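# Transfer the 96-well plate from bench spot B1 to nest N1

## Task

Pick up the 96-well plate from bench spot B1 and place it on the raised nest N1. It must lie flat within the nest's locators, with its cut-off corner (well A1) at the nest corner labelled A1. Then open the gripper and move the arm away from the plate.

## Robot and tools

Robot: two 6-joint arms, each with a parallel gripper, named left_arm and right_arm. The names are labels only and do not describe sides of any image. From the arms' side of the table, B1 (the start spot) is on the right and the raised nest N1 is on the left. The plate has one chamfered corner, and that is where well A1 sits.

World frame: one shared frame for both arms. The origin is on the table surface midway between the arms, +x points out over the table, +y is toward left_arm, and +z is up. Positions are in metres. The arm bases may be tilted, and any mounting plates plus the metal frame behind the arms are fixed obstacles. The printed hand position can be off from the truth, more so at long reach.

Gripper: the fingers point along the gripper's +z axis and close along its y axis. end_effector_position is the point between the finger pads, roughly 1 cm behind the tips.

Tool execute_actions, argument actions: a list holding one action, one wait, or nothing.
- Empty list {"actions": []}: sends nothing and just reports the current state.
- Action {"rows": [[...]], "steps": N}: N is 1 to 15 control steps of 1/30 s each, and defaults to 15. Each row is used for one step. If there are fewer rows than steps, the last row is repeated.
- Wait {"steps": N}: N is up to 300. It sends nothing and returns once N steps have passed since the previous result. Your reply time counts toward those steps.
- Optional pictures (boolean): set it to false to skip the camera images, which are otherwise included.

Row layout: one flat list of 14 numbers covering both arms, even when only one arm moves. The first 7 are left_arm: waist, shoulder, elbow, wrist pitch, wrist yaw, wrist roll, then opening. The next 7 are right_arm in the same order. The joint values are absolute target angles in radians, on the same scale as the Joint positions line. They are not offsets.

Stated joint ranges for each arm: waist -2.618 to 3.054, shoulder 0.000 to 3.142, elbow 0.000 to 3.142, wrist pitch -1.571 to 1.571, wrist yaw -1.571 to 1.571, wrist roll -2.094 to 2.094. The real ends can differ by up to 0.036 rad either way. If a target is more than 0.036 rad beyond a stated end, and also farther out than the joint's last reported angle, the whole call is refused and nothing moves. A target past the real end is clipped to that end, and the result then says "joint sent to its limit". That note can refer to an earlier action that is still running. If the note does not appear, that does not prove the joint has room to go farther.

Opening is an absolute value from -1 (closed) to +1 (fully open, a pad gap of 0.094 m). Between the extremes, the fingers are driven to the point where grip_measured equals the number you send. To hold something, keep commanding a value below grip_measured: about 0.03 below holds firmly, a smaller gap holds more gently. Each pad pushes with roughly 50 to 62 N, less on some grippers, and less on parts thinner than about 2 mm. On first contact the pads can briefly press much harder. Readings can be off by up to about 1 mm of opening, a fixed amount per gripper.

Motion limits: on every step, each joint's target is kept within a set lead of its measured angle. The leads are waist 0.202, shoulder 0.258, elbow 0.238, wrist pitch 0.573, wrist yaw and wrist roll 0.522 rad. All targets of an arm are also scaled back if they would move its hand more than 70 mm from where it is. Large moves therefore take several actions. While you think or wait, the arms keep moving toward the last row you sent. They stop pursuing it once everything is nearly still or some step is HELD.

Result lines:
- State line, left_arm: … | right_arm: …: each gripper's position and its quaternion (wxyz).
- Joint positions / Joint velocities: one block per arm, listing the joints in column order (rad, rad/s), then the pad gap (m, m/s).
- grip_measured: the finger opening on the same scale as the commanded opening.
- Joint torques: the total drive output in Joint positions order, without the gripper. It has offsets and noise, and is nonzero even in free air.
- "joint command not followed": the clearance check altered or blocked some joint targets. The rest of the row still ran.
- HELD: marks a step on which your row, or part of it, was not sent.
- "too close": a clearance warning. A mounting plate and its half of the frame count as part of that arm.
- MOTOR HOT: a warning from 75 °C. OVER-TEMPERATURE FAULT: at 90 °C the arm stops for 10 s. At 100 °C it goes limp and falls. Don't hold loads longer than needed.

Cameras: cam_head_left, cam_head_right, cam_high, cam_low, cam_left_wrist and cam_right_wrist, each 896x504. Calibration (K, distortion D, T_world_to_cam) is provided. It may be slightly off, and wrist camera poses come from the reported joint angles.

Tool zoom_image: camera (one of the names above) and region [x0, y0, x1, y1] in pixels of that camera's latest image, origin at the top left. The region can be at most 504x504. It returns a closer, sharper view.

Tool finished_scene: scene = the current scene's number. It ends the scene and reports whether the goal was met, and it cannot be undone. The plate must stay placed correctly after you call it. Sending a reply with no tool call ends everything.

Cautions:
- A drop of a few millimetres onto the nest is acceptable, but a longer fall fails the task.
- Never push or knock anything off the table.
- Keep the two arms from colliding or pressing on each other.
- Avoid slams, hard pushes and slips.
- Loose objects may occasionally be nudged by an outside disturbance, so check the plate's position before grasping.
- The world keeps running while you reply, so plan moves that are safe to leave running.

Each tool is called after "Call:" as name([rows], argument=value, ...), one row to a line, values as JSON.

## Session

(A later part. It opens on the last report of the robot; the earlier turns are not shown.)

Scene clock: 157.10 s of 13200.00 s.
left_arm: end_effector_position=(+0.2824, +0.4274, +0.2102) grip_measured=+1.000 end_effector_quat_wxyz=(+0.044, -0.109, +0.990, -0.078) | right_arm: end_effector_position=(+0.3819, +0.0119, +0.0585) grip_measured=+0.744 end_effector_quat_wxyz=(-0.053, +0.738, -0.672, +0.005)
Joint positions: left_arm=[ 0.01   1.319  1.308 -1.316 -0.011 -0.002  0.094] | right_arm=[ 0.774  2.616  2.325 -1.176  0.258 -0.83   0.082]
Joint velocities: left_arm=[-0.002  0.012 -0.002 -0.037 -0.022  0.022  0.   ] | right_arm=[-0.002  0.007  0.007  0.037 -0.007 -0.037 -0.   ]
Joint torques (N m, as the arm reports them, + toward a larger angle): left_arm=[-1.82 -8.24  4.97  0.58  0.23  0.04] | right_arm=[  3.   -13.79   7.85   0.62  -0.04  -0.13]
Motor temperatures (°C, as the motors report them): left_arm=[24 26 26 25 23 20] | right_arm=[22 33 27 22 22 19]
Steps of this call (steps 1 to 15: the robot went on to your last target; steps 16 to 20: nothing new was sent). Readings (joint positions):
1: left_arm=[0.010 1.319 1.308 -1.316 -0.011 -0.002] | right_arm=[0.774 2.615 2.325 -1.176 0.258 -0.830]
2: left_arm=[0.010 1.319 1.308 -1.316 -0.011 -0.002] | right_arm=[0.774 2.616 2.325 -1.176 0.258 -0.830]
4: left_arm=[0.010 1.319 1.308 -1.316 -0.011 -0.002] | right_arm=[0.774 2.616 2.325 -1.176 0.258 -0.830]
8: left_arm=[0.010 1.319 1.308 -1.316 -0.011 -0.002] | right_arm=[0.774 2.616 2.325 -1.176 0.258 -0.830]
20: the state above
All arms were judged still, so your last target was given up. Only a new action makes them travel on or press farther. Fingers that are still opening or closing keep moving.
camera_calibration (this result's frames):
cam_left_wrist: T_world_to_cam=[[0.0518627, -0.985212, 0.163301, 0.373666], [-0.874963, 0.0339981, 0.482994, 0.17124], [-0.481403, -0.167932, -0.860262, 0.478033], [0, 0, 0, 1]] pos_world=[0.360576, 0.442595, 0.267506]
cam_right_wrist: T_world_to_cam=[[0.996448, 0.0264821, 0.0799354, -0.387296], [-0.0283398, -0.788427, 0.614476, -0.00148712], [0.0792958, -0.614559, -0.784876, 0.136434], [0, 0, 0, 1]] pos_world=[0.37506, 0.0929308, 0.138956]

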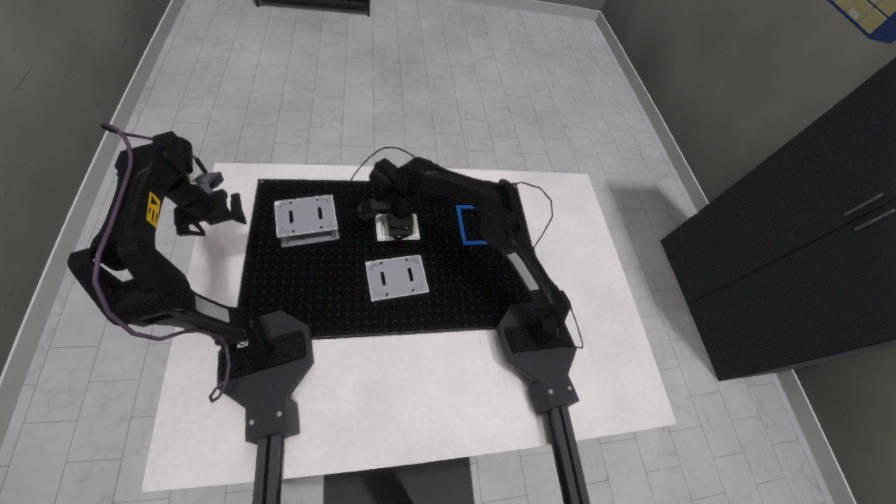

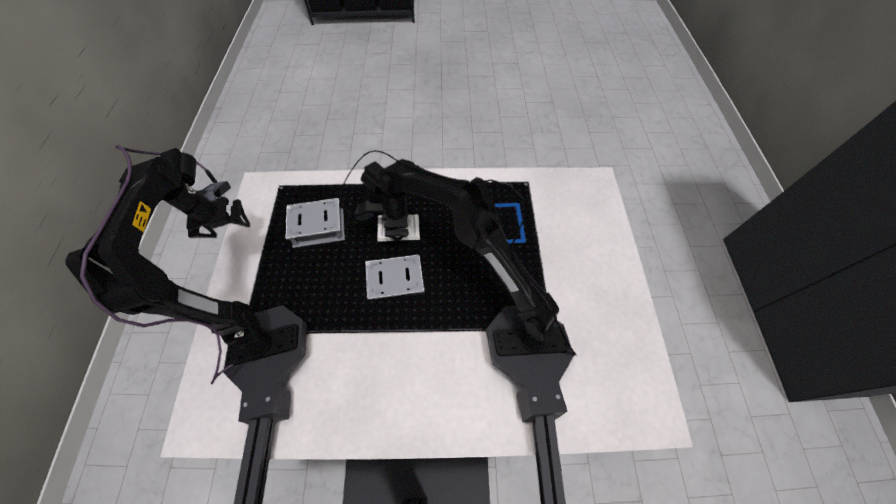

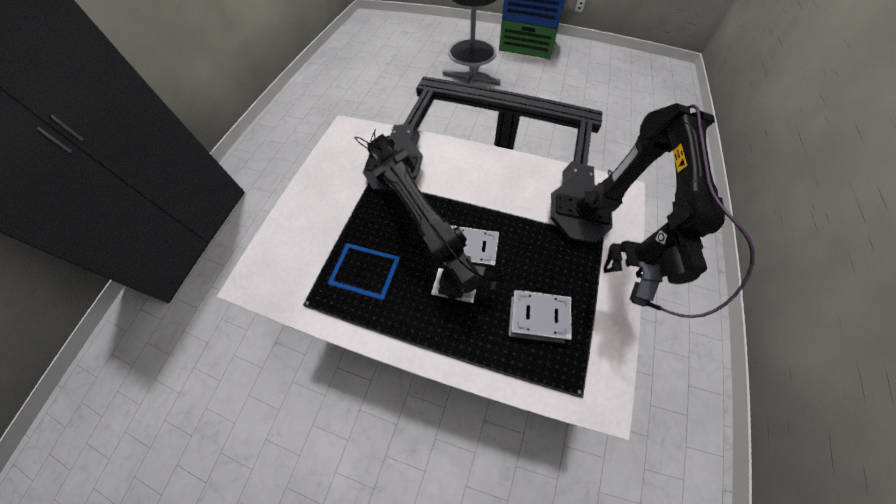

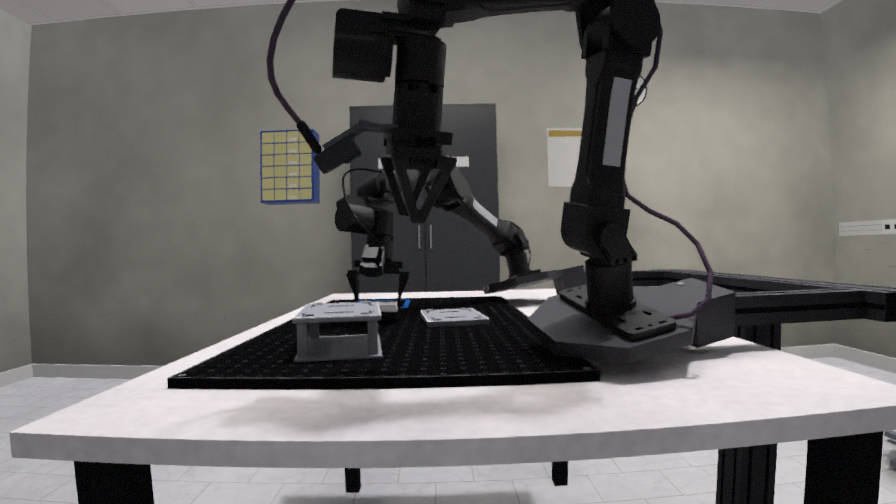

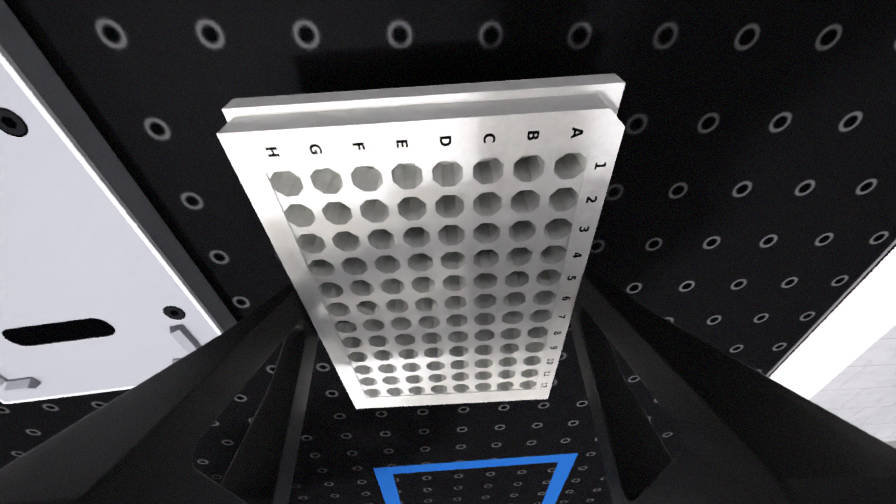

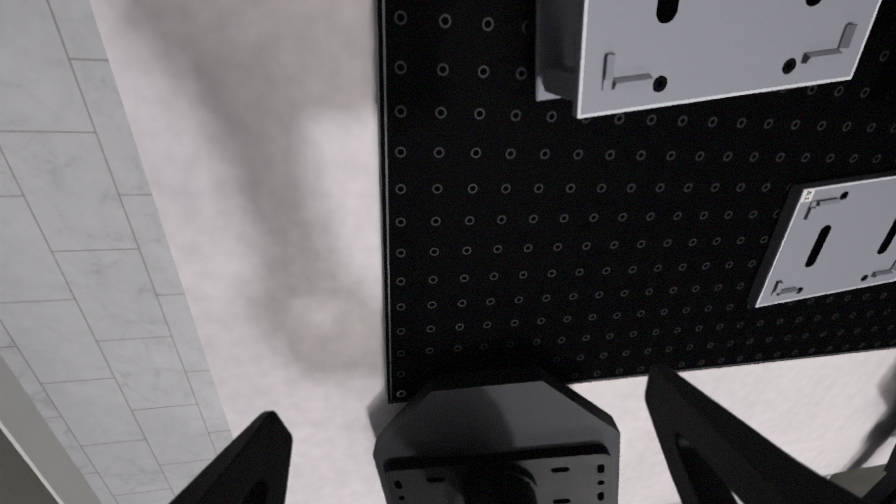

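Call:
execute_actions([
  {"rows":[[0,1.3,1.3,-1.3,0,0,1,0.80,2.625,2.36,-1.16,0.30,-0.84,0.71],[0,1.3,1.3,-1.3,0,0,1,0.80,2.63,2.36,-1.16,0.30,-0.84,0.71],[0,1.3,1.3,-1.3,0,0,1,0.80,2.635,2.36,-1.16,0.30,-0.84,0.71],[0,1.3,1.3,-1.3,0,0,1,0.81,2.64,2.36,-1.16,0.30,-0.84,0.71],[0,1.3,1.3,-1.3,0,0,1,0.81,2.645,2.36,-1.16,0.30,-0.84,0.71],[0,1.3,1.3,-1.3,0,0,1,0.81,2.65,2.36,-1.16,0.30,-0.84,0.71],[0,1.3,1.3,-1.3,0,0,1,0.81,2.655,2.36,-1.16,0.30,-0.84,0.71]]},
])

Call:
zoom_image(camera="cam_low", region=[330, 230, 490, 340])

Scene clock: 168.33 s of 13200.00 s.
left_arm: end_effector_position=(+0.2824, +0.4274, +0.2102) grip_measured=+1.000 end_effector_quat_wxyz=(+0.044, -0.109, +0.990, -0.078) | right_arm: end_effector_position=(+0.3713, +0.0146, +0.0397) grip_measured=+0.744 end_effector_quat_wxyz=(-0.034, +0.749, -0.661, +0.025)
Joint positions: left_arm=[ 0.01   1.319  1.308 -1.316 -0.011 -0.002  0.094] | right_arm=[ 0.797  2.661  2.325 -1.176  0.299 -0.831  0.082]
Joint velocities: left_arm=[ 0.007  0.007 -0.012 -0.066  0.007 -0.007  0.   ] | right_arm=[-0.017  0.012 -0.007  0.066 -0.007 -0.022 -0.001]
Joint torques (N m, as the arm reports them, + toward a larger angle): left_arm=[-1.82 -8.24  4.96  0.58  0.24  0.04] | right_arm=[  3.87 -14.21   7.83   0.56   0.03  -0.11]
Motor temperatures (°C, as the motors report them): left_arm=[24 26 26 25 23 20] | right_arm=[22 34 27 22 22 19]
Steps of this call (steps 1 to 90: nothing new was sent; then 7.73 s passed at rest; steps 91 to 105: all 15 steps of this action). Readings (joint positions):
91: left_arm=[0.010 1.319 1.308 -1.316 -0.011 -0.002] | right_arm=[0.774 2.616 2.325 -1.176 0.265 -0.830]
92: left_arm=[0.010 1.319 1.308 -1.316 -0.011 -0.002] | right_arm=[0.776 2.617 2.326 -1.176 0.273 -0.830]
94: left_arm=[0.010 1.319 1.308 -1.316 -0.011 -0.002] | right_arm=[0.779 2.620 2.326 -1.176 0.285 -0.830]
98: left_arm=[0.010 1.319 1.308 -1.316 -0.011 -0.002] | right_arm=[0.790 2.639 2.326 -1.176 0.295 -0.830]
105: the state above
camera_calibration (this result's frames):
cam_left_wrist: T_world_to_cam=[[0.0518627, -0.985212, 0.163301, 0.373666], [-0.874963, 0.0339981, 0.482994, 0.17124], [-0.481403, -0.167932, -0.860262, 0.478033], [0, 0, 0, 1]] pos_world=[0.360576, 0.442595, 0.267506]
cam_right_wrist: T_world_to_cam=[[0.994611, 0.0608486, 0.0839423, -0.375284], [-0.00938839, -0.753467, 0.657418, 0.0026348], [0.103251, -0.654663, -0.748836, 0.114404], [0, 0, 0, 1]] pos_world=[0.361474, 0.0997171, 0.11544]

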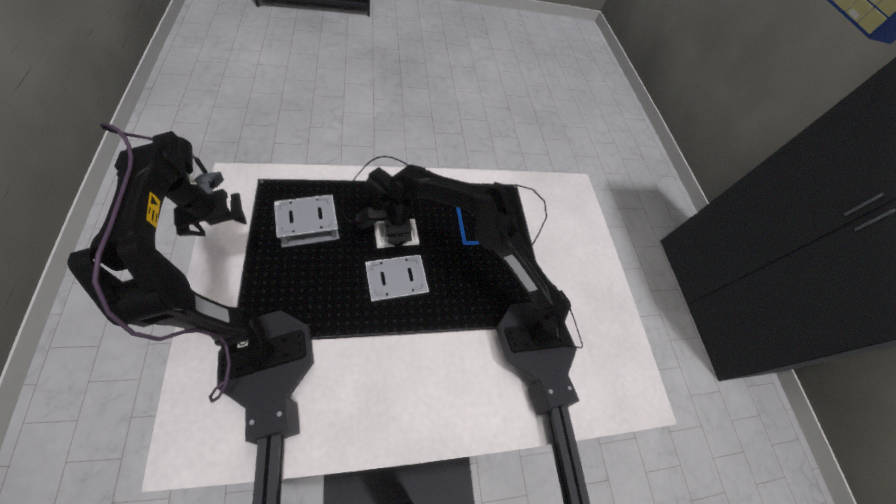

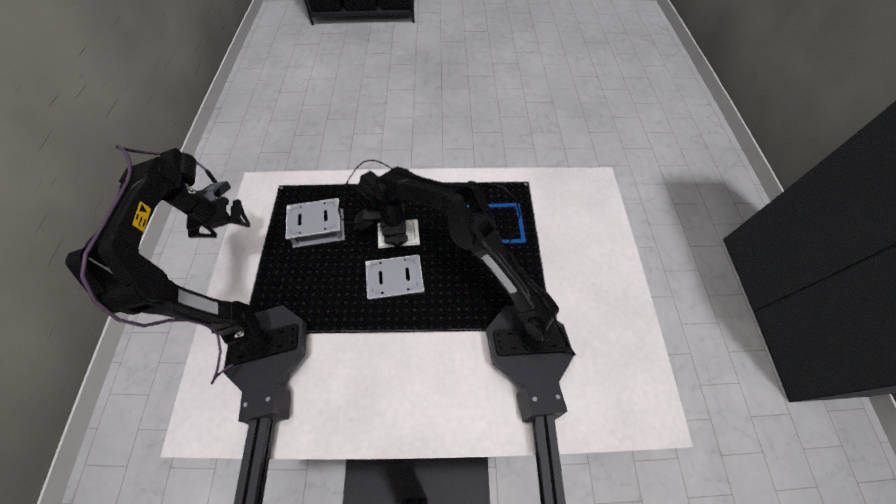

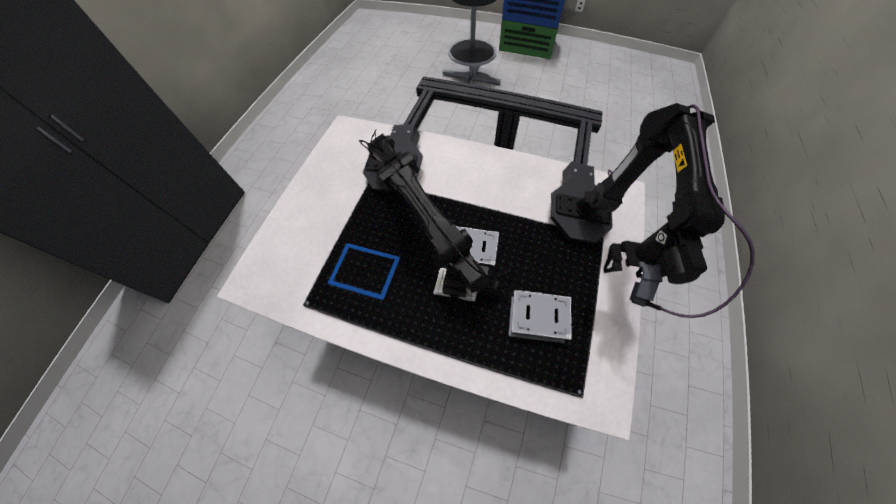

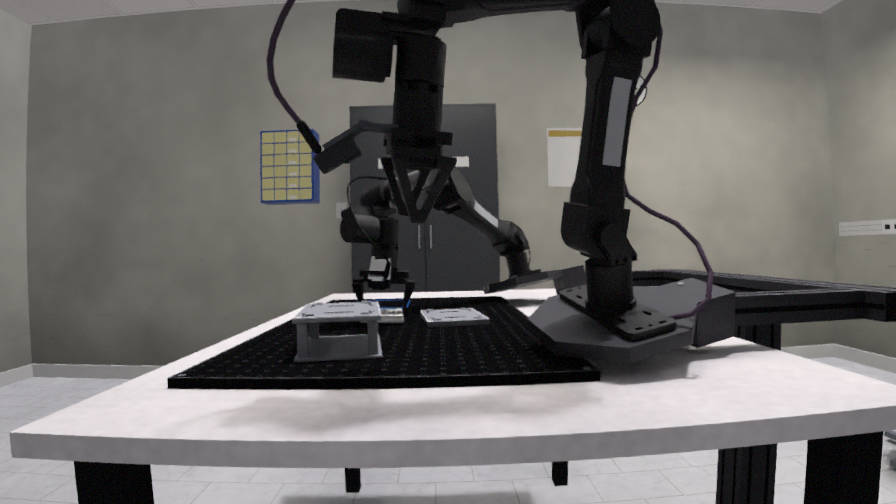

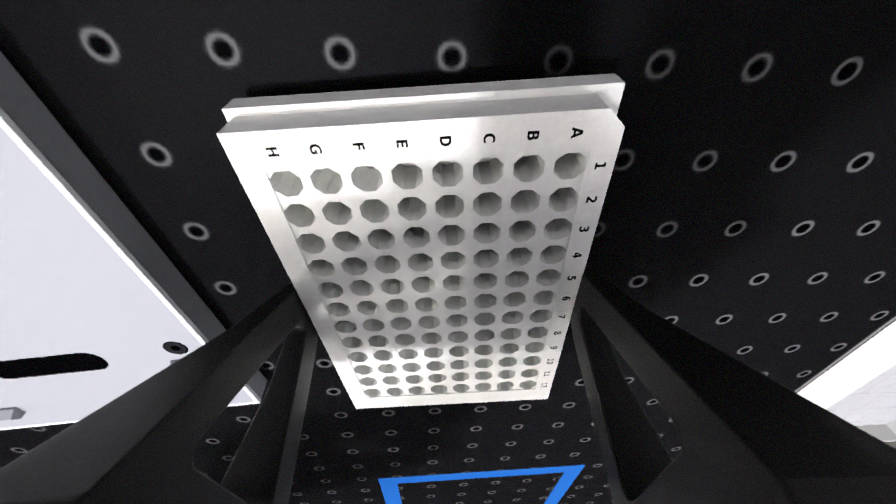

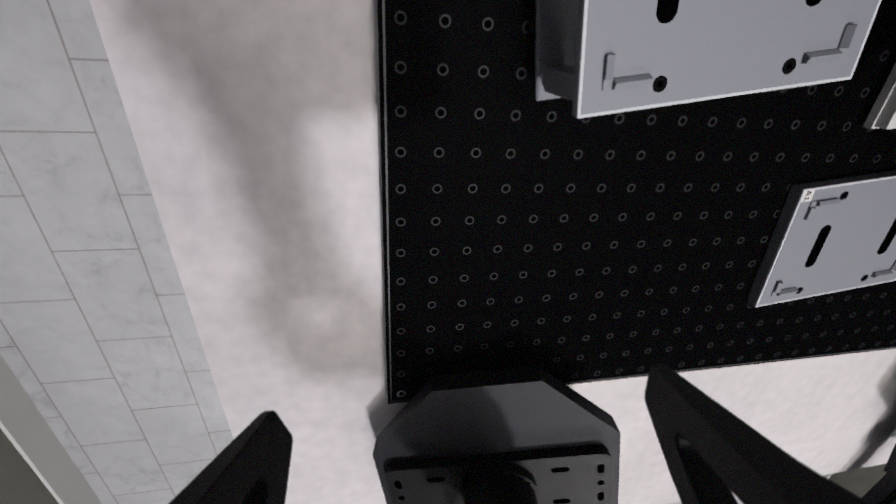

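Region (330, 230, 490, 340) of cam_low's 896x504 image, scaled by 3.150, with more detail than that image has; it fills the top 346 rows of this view, and the rest is white.

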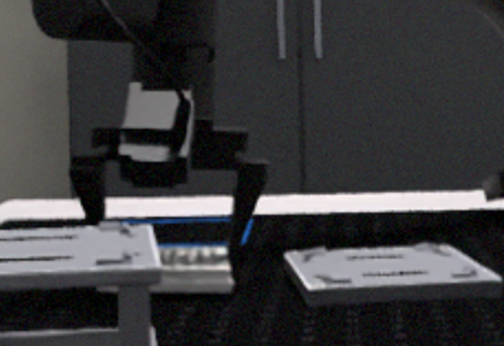

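Call:
execute_actions([
  {"rows":[[0,1.3,1.3,-1.3,0,0,1,0.81,2.675,2.36,-1.16,0.28,-0.84,0.71]]},
], pictures=false)

Call:
execute_actions([
  {"rows":[[0,1.3,1.3,-1.3,0,0,1,0.81,2.67,2.36,-1.16,0.28,-0.84,1]]},
], pictures=false)

Call:
execute_actions([
  {"rows":[[0,1.3,1.3,-1.3,0,0,1,0.81,2.63,2.36,-1.2,0.28,-0.84,1],[0,1.3,1.3,-1.3,0,0,1,0.81,2.61,2.36,-1.21,0.28,-0.84,1],[0,1.3,1.3,-1.3,0,0,1,0.81,2.59,2.36,-1.22,0.28,-0.84,1],[0,1.3,1.3,-1.3,0,0,1,0.81,2.55,2.36,-1.24,0.28,-0.84,1]]},
], pictures=false)

Call:
execute_actions([
  {"rows":[[-0.6,1.5,1.5,-1.3,-0.2,0.4,1,-0.1,1.3,1.3,-1.3,0,0,1]]},
], pictures=false)

Call:
execute_actions([
  {"steps":30},
], pictures=false)

Call:
execute_actions([
  {"rows":[[-1.058,2.45,2.29,-1.304,-0.24,0.62,1,-0.1,1.3,1.3,-1.3,0,0,1]]},
], pictures=false)

Call:
execute_actions([
  {"steps":25},
], pictures=false)

Call:
execute_actions([
  {"rows":[[-1.058,2.48,2.29,-1.304,-0.24,0.62,1,-0.1,1.3,1.3,-1.3,0,0,1],[-1.058,2.50,2.29,-1.304,-0.24,0.62,1,-0.1,1.3,1.3,-1.3,0,0,1],[-1.058,2.52,2.29,-1.304,-0.24,0.62,1,-0.1,1.3,1.3,-1.3,0,0,1],[-1.058,2.54,2.29,-1.304,-0.24,0.62,1,-0.1,1.3,1.3,-1.3,0,0,1],[-1.058,2.56,2.29,-1.304,-0.24,0.62,1,-0.1,1.3,1.3,-1.3,0,0,1],[-1.058,2.58,2.29,-1.304,-0.24,0.62,1,-0.1,1.3,1.3,-1.3,0,0,1],[-1.058,2.60,2.29,-1.304,-0.24,0.62,1,-0.1,1.3,1.3,-1.3,0,0,1],[-1.058,2.615,2.29,-1.304,-0.24,0.62,1,-0.1,1.3,1.3,-1.3,0,0,1]]},
], pictures=false)

Call:
execute_actions([
  {"steps":20},
])

Call:
zoom_image(camera="cam_low", region=[310, 200, 490, 340])

Scene clock: 191.53 s of 13200.00 s.
left_arm: end_effector_position=(+0.2824, +0.4274, +0.2102) grip_measured=+1.000 end_effector_quat_wxyz=(+0.044, -0.109, +0.990, -0.078) | right_arm: end_effector_position=(+0.3706, +0.0152, +0.0397) grip_measured=+0.744 end_effector_quat_wxyz=(-0.034, +0.750, -0.661, +0.023)
Joint positions: left_arm=[ 0.01   1.319  1.308 -1.316 -0.011 -0.002  0.094] | right_arm=[ 0.797  2.661  2.325 -1.176  0.294 -0.831  0.082]
Joint velocities: left_arm=[ 0.012 -0.007 -0.002  0.007  0.007 -0.037  0.   ] | right_arm=[-0.007  0.007  0.002 -0.051 -0.066 -0.037 -0.   ]
Joint torques (N m, as the arm reports them, + toward a larger angle): left_arm=[-1.83 -8.23  4.96  0.58  0.23  0.04] | right_arm=[  3.75 -12.84   7.79   0.57  -0.06  -0.13]
Motor temperatures (°C, as the motors report them): left_arm=[24 27 26 25 23 20] | right_arm=[22 37 28 22 22 19]
Steps of this call (steps 1 to 15: the robot went on to your last target; steps 16 to 90: nothing new was sent; then 19.70 s passed at rest; steps 91 to 105: all 15 steps of this action). Readings (joint positions):
91: left_arm=[0.010 1.319 1.308 -1.316 -0.011 -0.002] | right_arm=[0.797 2.661 2.325 -1.176 0.300 -0.831]
92: left_arm=[0.010 1.319 1.308 -1.316 -0.011 -0.002] | right_arm=[0.797 2.661 2.325 -1.176 0.299 -0.831]
94: left_arm=[0.010 1.319 1.308 -1.316 -0.011 -0.002] | right_arm=[0.797 2.661 2.325 -1.176 0.297 -0.831]
98: left_arm=[0.010 1.319 1.308 -1.316 -0.011 -0.002] | right_arm=[0.797 2.661 2.325 -1.176 0.295 -0.831]
105: the state above

Scene clock: 192.03 s of 13200.00 s.
left_arm: end_effector_position=(+0.2824, +0.4274, +0.2102) grip_measured=+1.000 end_effector_quat_wxyz=(+0.044, -0.109, +0.990, -0.078) | right_arm: end_effector_position=(+0.3706, +0.0152, +0.0397) grip_measured=+1.000 end_effector_quat_wxyz=(-0.034, +0.750, -0.661, +0.023)
Joint positions: left_arm=[ 0.01   1.319  1.308 -1.316 -0.011 -0.002  0.094] | right_arm=[ 0.797  2.661  2.325 -1.176  0.294 -0.831  0.094]
Joint velocities: left_arm=[ 0.002 -0.012 -0.007  0.022  0.066  0.022  0.   ] | right_arm=[-0.012 -0.007 -0.012 -0.051 -0.022 -0.037  0.   ]
Joint torques (N m, as the arm reports them, + toward a larger angle): left_arm=[-1.86 -8.25  4.97  0.58  0.24  0.03] | right_arm=[  3.85 -13.21   7.83   0.59  -0.1   -0.14]
Motor temperatures (°C, as the motors report them): left_arm=[24 27 26 25 23 20] | right_arm=[22 37 28 22 22 19]
Steps of this call (steps 1 to 15: all 15 steps of this action). Readings (joint positions):
1: left_arm=[0.010 1.319 1.308 -1.316 -0.011 -0.002] | right_arm=[0.797 2.661 2.325 -1.176 0.294 -0.831]
2: left_arm=[0.010 1.319 1.308 -1.316 -0.011 -0.002] | right_arm=[0.797 2.661 2.325 -1.176 0.294 -0.831]
4: left_arm=[0.010 1.319 1.308 -1.316 -0.011 -0.002] | right_arm=[0.797 2.661 2.325 -1.176 0.294 -0.831]
8: left_arm=[0.010 1.319 1.308 -1.316 -0.011 -0.002] | right_arm=[0.797 2.661 2.326 -1.176 0.294 -0.831]
15: the state above

Scene clock: 192.53 s of 13200.00 s.
left_arm: end_effector_position=(+0.2824, +0.4274, +0.2102) grip_measured=+1.000 end_effector_quat_wxyz=(+0.044, -0.109, +0.990, -0.078) | right_arm: end_effector_position=(+0.3832, +0.0098, +0.0929) grip_measured=+1.000 end_effector_quat_wxyz=(-0.069, +0.742, -0.667, +0.021)
Joint positions: left_arm=[ 0.01   1.319  1.308 -1.316 -0.011 -0.002  0.094] | right_arm=[ 0.797  2.556  2.338 -1.221  0.292 -0.831  0.094]
Joint velocities: left_arm=[ 0.002 -0.002 -0.017  0.007 -0.007  0.051  0.   ] | right_arm=[-0.002 -0.017  0.017 -0.022 -0.007  0.037  0.   ]
Joint torques (N m, as the arm reports them, + toward a larger angle): left_arm=[-1.83 -8.21  4.96  0.58  0.24  0.03] | right_arm=[  3.69 -13.9    7.02   0.46  -0.09  -0.09]
Motor temperatures (°C, as the motors report them): left_arm=[24 27 26 25 23 20] | right_arm=[22 37 28 22 22 19]
Steps of this call (steps 1 to 15: all 15 steps of this action). Readings (joint positions):
1: left_arm=[0.010 1.319 1.308 -1.316 -0.011 -0.002] | right_arm=[0.797 2.661 2.326 -1.177 0.294 -0.831]
2: left_arm=[0.010 1.319 1.308 -1.316 -0.011 -0.002] | right_arm=[0.797 2.659 2.325 -1.180 0.294 -0.831]
4: left_arm=[0.010 1.319 1.308 -1.316 -0.011 -0.002] | right_arm=[0.797 2.647 2.325 -1.194 0.293 -0.831]
8: left_arm=[0.010 1.319 1.308 -1.316 -0.011 -0.002] | right_arm=[0.797 2.592 2.326 -1.217 0.292 -0.831]
15: the state above

Scene clock: 193.03 s of 13200.00 s.
left_arm: end_effector_position=(+0.3300, +0.2796, +0.2394) grip_measured=+1.000 end_effector_quat_wxyz=(+0.101, +0.367, +0.924, -0.031) | right_arm: end_effector_position=(+0.3533, -0.3058, +0.1213) grip_measured=+1.000 end_effector_quat_wxyz=(-0.076, -0.175, +0.979, +0.071)
Joint positions: left_arm=[-0.608  1.522  1.484 -1.289 -0.185  0.383  0.094] | right_arm=[ 0.131  1.831  1.507 -1.25   0.05  -0.131  0.094]
Joint velocities: left_arm=[ 0.129  0.022 -0.002 -0.037 -0.125  0.007  0.   ] | right_arm=[-1.775 -1.736 -1.663 -0.007 -0.007  0.637  0.   ]
Joint torques (N m, as the arm reports them, + toward a larger angle): left_arm=[-1.74 -9.17  6.57  0.55  0.12  0.08] | right_arm=[  2.81 -10.65   4.12  -0.22  -0.26   0.05]
Motor temperatures (°C, as the motors report them): left_arm=[24 27 26 25 23 20] | right_arm=[22 37 28 22 22 19]
Steps of this call (steps 1 to 15: all 15 steps of this action). Readings (joint positions):
1: left_arm=[-0.019 1.345 1.341 -1.342 -0.055 0.060] | right_arm=[0.786 2.534 2.299 -1.209 0.258 -0.775]
2: left_arm=[-0.076 1.389 1.397 -1.355 -0.094 0.126] | right_arm=[0.771 2.498 2.237 -1.212 0.218 -0.712]
4: left_arm=[-0.212 1.467 1.471 -1.313 -0.139 0.222] | right_arm=[0.715 2.415 2.119 -1.229 0.161 -0.587]
8: left_arm=[-0.497 1.522 1.484 -1.281 -0.175 0.324] | right_arm=[0.538 2.224 1.897 -1.242 0.096 -0.353]
15: the state above

Scene clock: 194.03 s of 13200.00 s.
left_arm: end_effector_position=(+0.3306, +0.2841, +0.2386) grip_measured=+1.000 end_effector_quat_wxyz=(+0.098, +0.370, +0.923, -0.023) | right_arm: end_effector_position=(+0.2996, -0.3929, +0.2110) grip_measured=+1.000 end_effector_quat_wxyz=(+0.046, +0.019, +0.996, +0.074)
Joint positions: left_arm=[-0.602  1.522  1.484 -1.292 -0.199  0.395  0.094] | right_arm=[-0.111  1.298  1.305 -1.299  0.008 -0.008  0.094]
Joint velocities: left_arm=[-0.012  0.002 -0.002  0.051  0.007  0.051  0.   ] | right_arm=[-0.007 -0.007 -0.012 -0.007 -0.051  0.022  0.   ]
Joint torques (N m, as the arm reports them, + toward a larger angle): left_arm=[-1.56 -9.25  6.57  0.56  0.04  0.06] | right_arm=[ 1.2  -4.77  5.42  0.46 -0.16  0.05]
Motor temperatures (°C, as the motors report them): left_arm=[24 27 26 25 23 20] | right_arm=[22 36 28 22 22 19]
Steps of this call (steps 1 to 30: the robot went on to your last target). Readings (joint positions):
1: left_arm=[-0.605 1.522 1.484 -1.290 -0.189 0.385] | right_arm=[0.067 1.769 1.450 -1.252 0.046 -0.112]
2: left_arm=[-0.603 1.522 1.484 -1.290 -0.191 0.387] | right_arm=[0.001 1.704 1.399 -1.255 0.043 -0.094]
4: left_arm=[-0.602 1.522 1.484 -1.291 -0.195 0.390] | right_arm=[-0.105 1.561 1.323 -1.269 0.043 -0.060]
8: left_arm=[-0.602 1.522 1.484 -1.292 -0.197 0.393] | right_arm=[-0.122 1.302 1.304 -1.292 0.033 -0.027]
30: the state above
All arms were judged still, so your last target was given up. Only a new action makes them travel on or press farther. Fingers that are still opening or closing keep moving.

Scene clock: 194.53 s of 13200.00 s.
left_arm: end_effector_position=(+0.3729, -0.0047, +0.1827) grip_measured=+1.000 end_effector_quat_wxyz=(+0.122, +0.652, +0.748, -0.015) | right_arm: end_effector_position=(+0.2996, -0.3929, +0.2110) grip_measured=+1.000 end_effector_quat_wxyz=(+0.046, +0.019, +0.996, +0.074)
Joint positions: left_arm=[-1.072  2.393  2.267 -1.269 -0.24   0.596  0.094] | right_arm=[-0.111  1.298  1.305 -1.299  0.008 -0.008  0.094]
Joint velocities: left_arm=[-0.168  1.306  0.056  0.066  0.037  0.183  0.   ] | right_arm=[-0.007 -0.002 -0.012 -0.037 -0.022  0.066  0.   ]
Joint torques (N m, as the arm reports them, + toward a larger angle): left_arm=[ -1.52 -17.06   6.83   0.25  -0.05   0.05] | right_arm=[ 1.19 -4.97  5.2   0.47 -0.17  0.1 ]
Motor temperatures (°C, as the motors report them): left_arm=[24 27 26 25 23 20] | right_arm=[22 36 28 22 22 19]
Steps of this call (steps 1 to 15: all 15 steps of this action). Readings (joint positions):
1: left_arm=[-0.620 1.549 1.519 -1.321 -0.214 0.422] | right_arm=[-0.111 1.298 1.305 -1.299 0.008 -0.008]
2: left_arm=[-0.654 1.597 1.580 -1.341 -0.226 0.450] | right_arm=[-0.111 1.298 1.305 -1.299 0.008 -0.008]
4: left_arm=[-0.740 1.711 1.706 -1.332 -0.235 0.491] | right_arm=[-0.111 1.298 1.305 -1.299 0.008 -0.008]
8: left_arm=[-0.907 1.952 1.935 -1.312 -0.242 0.543] | right_arm=[-0.111 1.298 1.305 -1.299 0.008 -0.008]
15: the state above

Scene clock: 195.37 s of 13200.00 s.
left_arm: end_effector_position=(+0.3684, +0.0022, +0.1487) grip_measured=+1.000 end_effector_quat_wxyz=(+0.075, +0.664, +0.744, -0.007) | right_arm: end_effector_position=(+0.2996, -0.3929, +0.2110) grip_measured=+1.000 end_effector_quat_wxyz=(+0.046, +0.019, +0.996, +0.074)
Joint positions: left_arm=[-1.055  2.458  2.267 -1.298 -0.241  0.616  0.094] | right_arm=[-0.111  1.298  1.305 -1.299  0.008 -0.008  0.094]
Joint velocities: left_arm=[-0.012  0.012 -0.002 -0.081 -0.022  0.051  0.   ] | right_arm=[ 0.007 -0.002 -0.022 -0.051  0.007 -0.007  0.   ]
Joint torques (N m, as the arm reports them, + toward a larger angle): left_arm=[ -3.86 -16.28   6.91   0.48   0.03   0.05] | right_arm=[ 1.24 -5.03  5.2   0.45 -0.18  0.08]
Motor temperatures (°C, as the motors report them): left_arm=[24 27 26 25 23 20] | right_arm=[22 36 28 22 22 19]
Steps of this call (steps 1 to 25: the robot went on to your last target). Readings (joint positions):
1: left_arm=[-1.075 2.433 2.267 -1.271 -0.239 0.601] | right_arm=[-0.111 1.298 1.305 -1.299 0.008 -0.008]
2: left_arm=[-1.076 2.467 2.267 -1.276 -0.239 0.604] | right_arm=[-0.111 1.298 1.305 -1.299 0.008 -0.008]
4: left_arm=[-1.070 2.509 2.267 -1.287 -0.239 0.609] | right_arm=[-0.111 1.298 1.305 -1.299 0.008 -0.008]
8: left_arm=[-1.058 2.502 2.267 -1.297 -0.239 0.613] | right_arm=[-0.111 1.298 1.305 -1.299 0.008 -0.008]
25: the state above

Scene clock: 195.87 s of 13200.00 s.
left_arm: end_effector_position=(+0.3462, -0.0019, +0.0663) grip_measured=+1.000 end_effector_quat_wxyz=(-0.009, +0.681, +0.732, +0.005) | right_arm: end_effector_position=(+0.2996, -0.3929, +0.2110) grip_measured=+1.000 end_effector_quat_wxyz=(+0.046, +0.019, +0.996, +0.074)
Joint positions: left_arm=[-1.055  2.643  2.279 -1.3   -0.242  0.616  0.094] | right_arm=[-0.111  1.298  1.305 -1.299  0.008 -0.008  0.094]
Joint velocities: left_arm=[-0.022 -0.012 -0.002 -0.051  0.007  0.051  0.   ] | right_arm=[ 0.002  0.002 -0.002 -0.037 -0.022  0.037  0.   ]
Joint torques (N m, as the arm reports them, + toward a larger angle): left_arm=[ -4.05 -18.96   6.04   0.27   0.02   0.06] | right_arm=[ 1.24 -4.95  5.27  0.46 -0.16  0.08]
Motor temperatures (°C, as the motors report them): left_arm=[24 28 26 25 23 20] | right_arm=[22 35 28 22 22 19]
Steps of this call (steps 1 to 15: all 15 steps of this action). Readings (joint positions):
1: left_arm=[-1.055 2.459 2.267 -1.298 -0.241 0.616] | right_arm=[-0.111 1.298 1.305 -1.299 0.008 -0.008]
2: left_arm=[-1.055 2.462 2.267 -1.298 -0.241 0.616] | right_arm=[-0.111 1.298 1.305 -1.299 0.008 -0.008]
4: left_arm=[-1.055 2.479 2.273 -1.299 -0.242 0.616] | right_arm=[-0.111 1.298 1.305 -1.299 0.008 -0.008]
8: left_arm=[-1.055 2.551 2.279 -1.299 -0.242 0.616] | right_arm=[-0.111 1.298 1.305 -1.299 0.008 -0.008]
15: the state above

Scene clock: 196.53 s of 13200.00 s.
left_arm: end_effector_position=(+0.3474, -0.0020, +0.0700) grip_measured=+1.000 end_effector_quat_wxyz=(-0.005, +0.681, +0.733, +0.004) | right_arm: end_effector_position=(+0.2996, -0.3929, +0.2110) grip_measured=+1.000 end_effector_quat_wxyz=(+0.046, +0.019, +0.996, +0.074)
Joint positions: left_arm=[-1.055  2.635  2.279 -1.301 -0.242  0.616  0.094] | right_arm=[-0.111  1.298  1.305 -1.299  0.008 -0.008  0.094]
Joint velocities: left_arm=[ 0.002 -0.007 -0.007 -0.007 -0.037  0.007  0.   ] | right_arm=[ 0.007 -0.012 -0.007 -0.022 -0.007 -0.007  0.   ]
Joint torques (N m, as the arm reports them, + toward a larger angle): left_arm=[ -4.02 -18.14   6.     0.25   0.04   0.06] | right_arm=[ 1.26 -5.    5.15  0.47 -0.19  0.08]
Motor temperatures (°C, as the motors report them): left_arm=[24 28 26 25 23 20] | right_arm=[22 35 27 22 22 19]
Steps of this call (steps 1 to 15: the robot went on to your last target; steps 16 to 20: nothing new was sent). Readings (joint positions):
1: left_arm=[-1.055 2.643 2.279 -1.301 -0.242 0.616] | right_arm=[-0.111 1.298 1.305 -1.299 0.008 -0.008]
2: left_arm=[-1.055 2.640 2.279 -1.301 -0.242 0.616] | right_arm=[-0.111 1.298 1.305 -1.299 0.008 -0.008]
4: left_arm=[-1.055 2.636 2.279 -1.301 -0.242 0.616] | right_arm=[-0.111 1.298 1.305 -1.299 0.008 -0.008]
8: left_arm=[-1.055 2.635 2.279 -1.301 -0.242 0.616] | right_arm=[-0.111 1.298 1.305 -1.299 0.008 -0.008]
20: the state above
All arms were judged still, so your last target was given up. Only a new action makes them travel on or press farther. Fingers that are still opening or closing keep moving.
camera_calibration (this result's frames):
cam_left_wrist: T_world_to_cam=[[-0.996248, 0.0851601, 0.0154401, 0.346732], [0.0782002, 0.809268, 0.582212, -0.0261245], [0.0370861, 0.581235, -0.81289, 0.13468], [0, 0, 0, 1]] pos_world=[0.342479, -0.0866667, 0.119337]
cam_right_wrist: T_world_to_cam=[[-0.0953152, -0.983355, -0.154687, -0.326924], [-0.800312, -0.0167081, 0.59935, 0.121034], [-0.591959, 0.180925, -0.785399, 0.527563], [0, 0, 0, 1]] pos_world=[0.377999, -0.41491, 0.291234]

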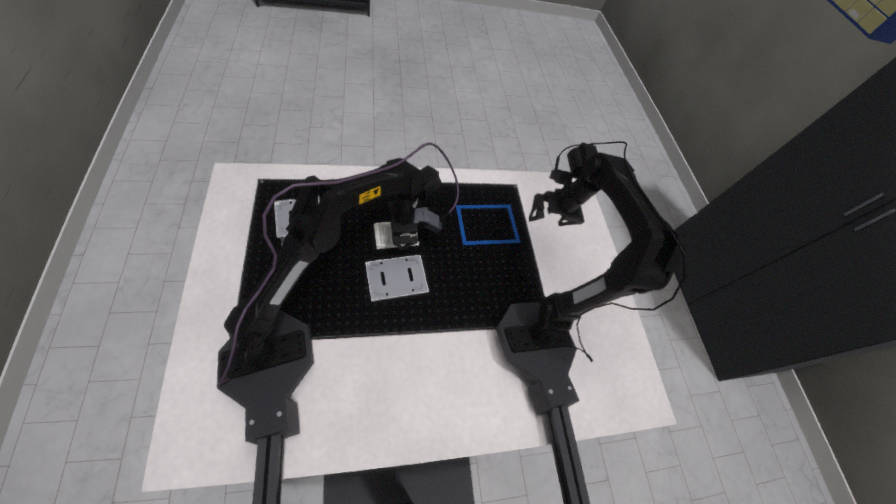

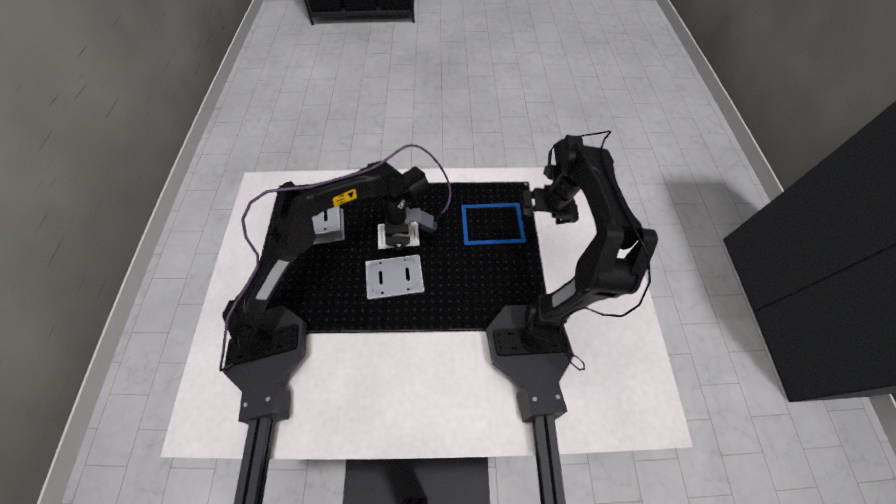

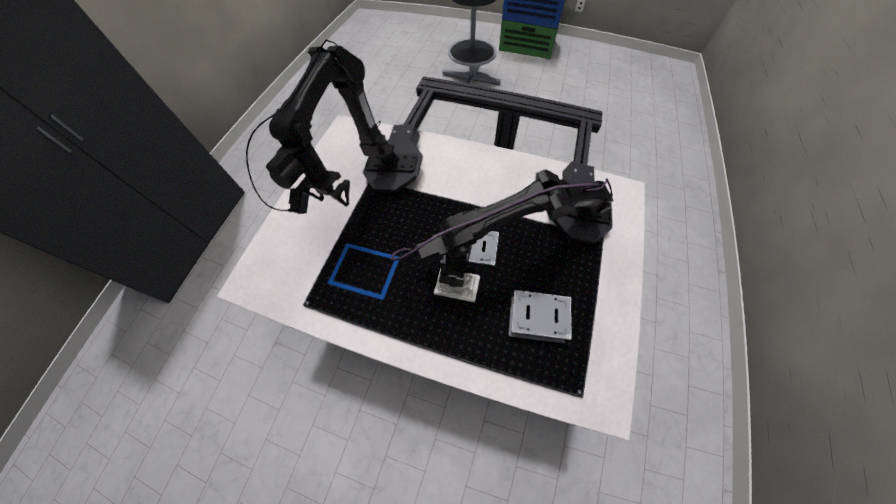

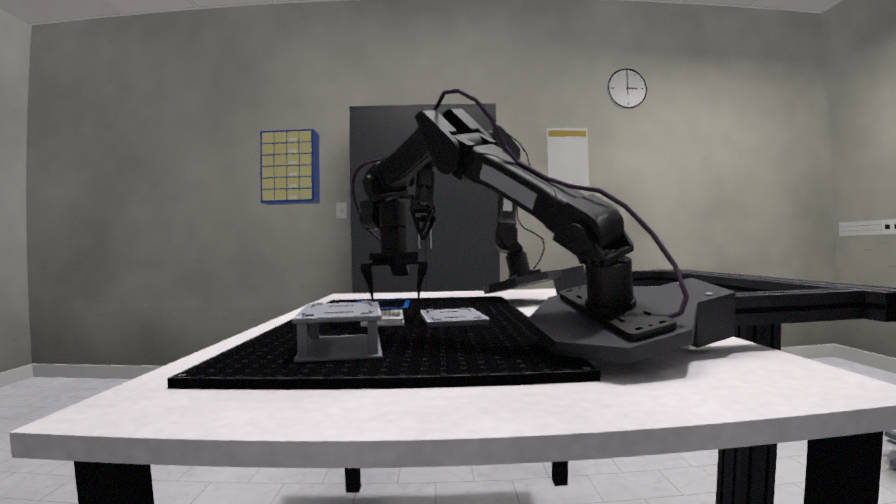

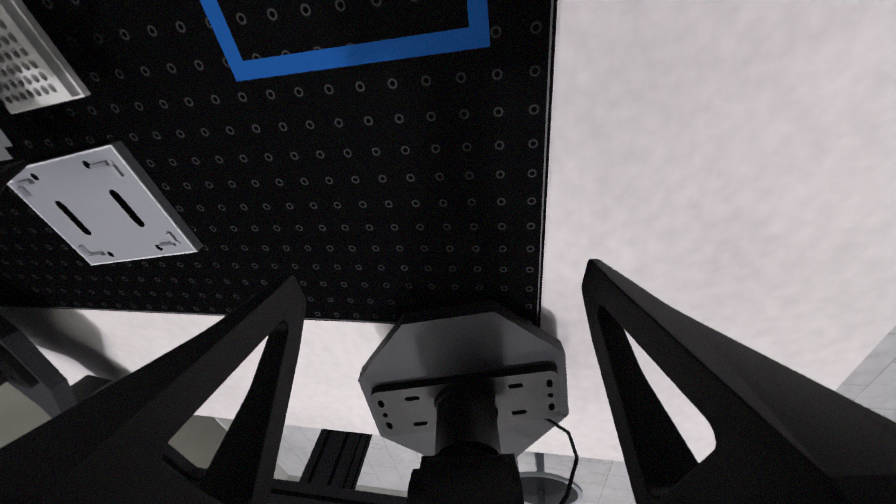

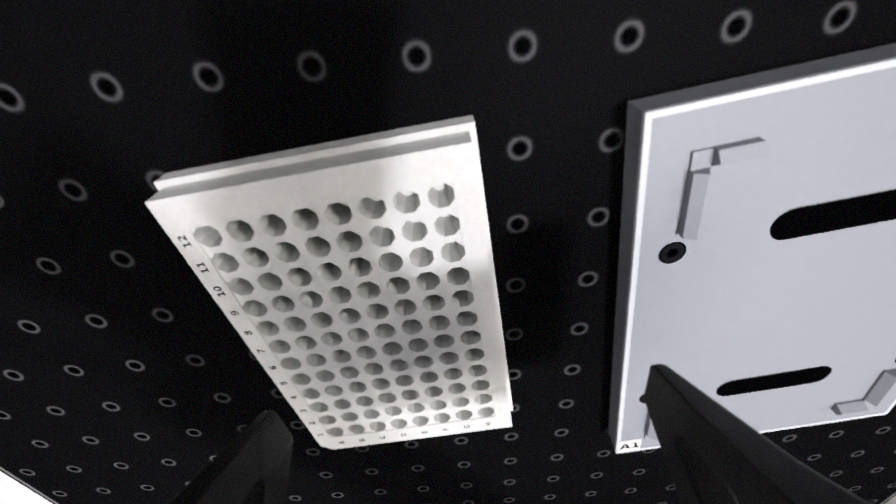

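Region (310, 200, 490, 340) of cam_low's 896x504 image, scaled by 2.800, with more detail than that image has.

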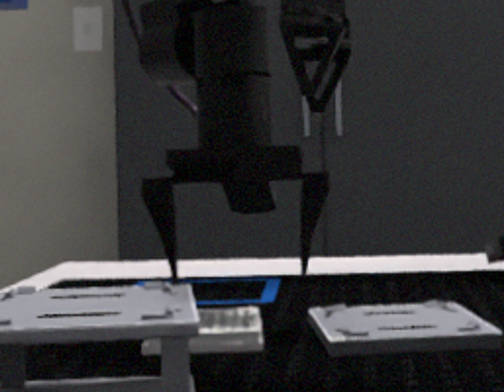

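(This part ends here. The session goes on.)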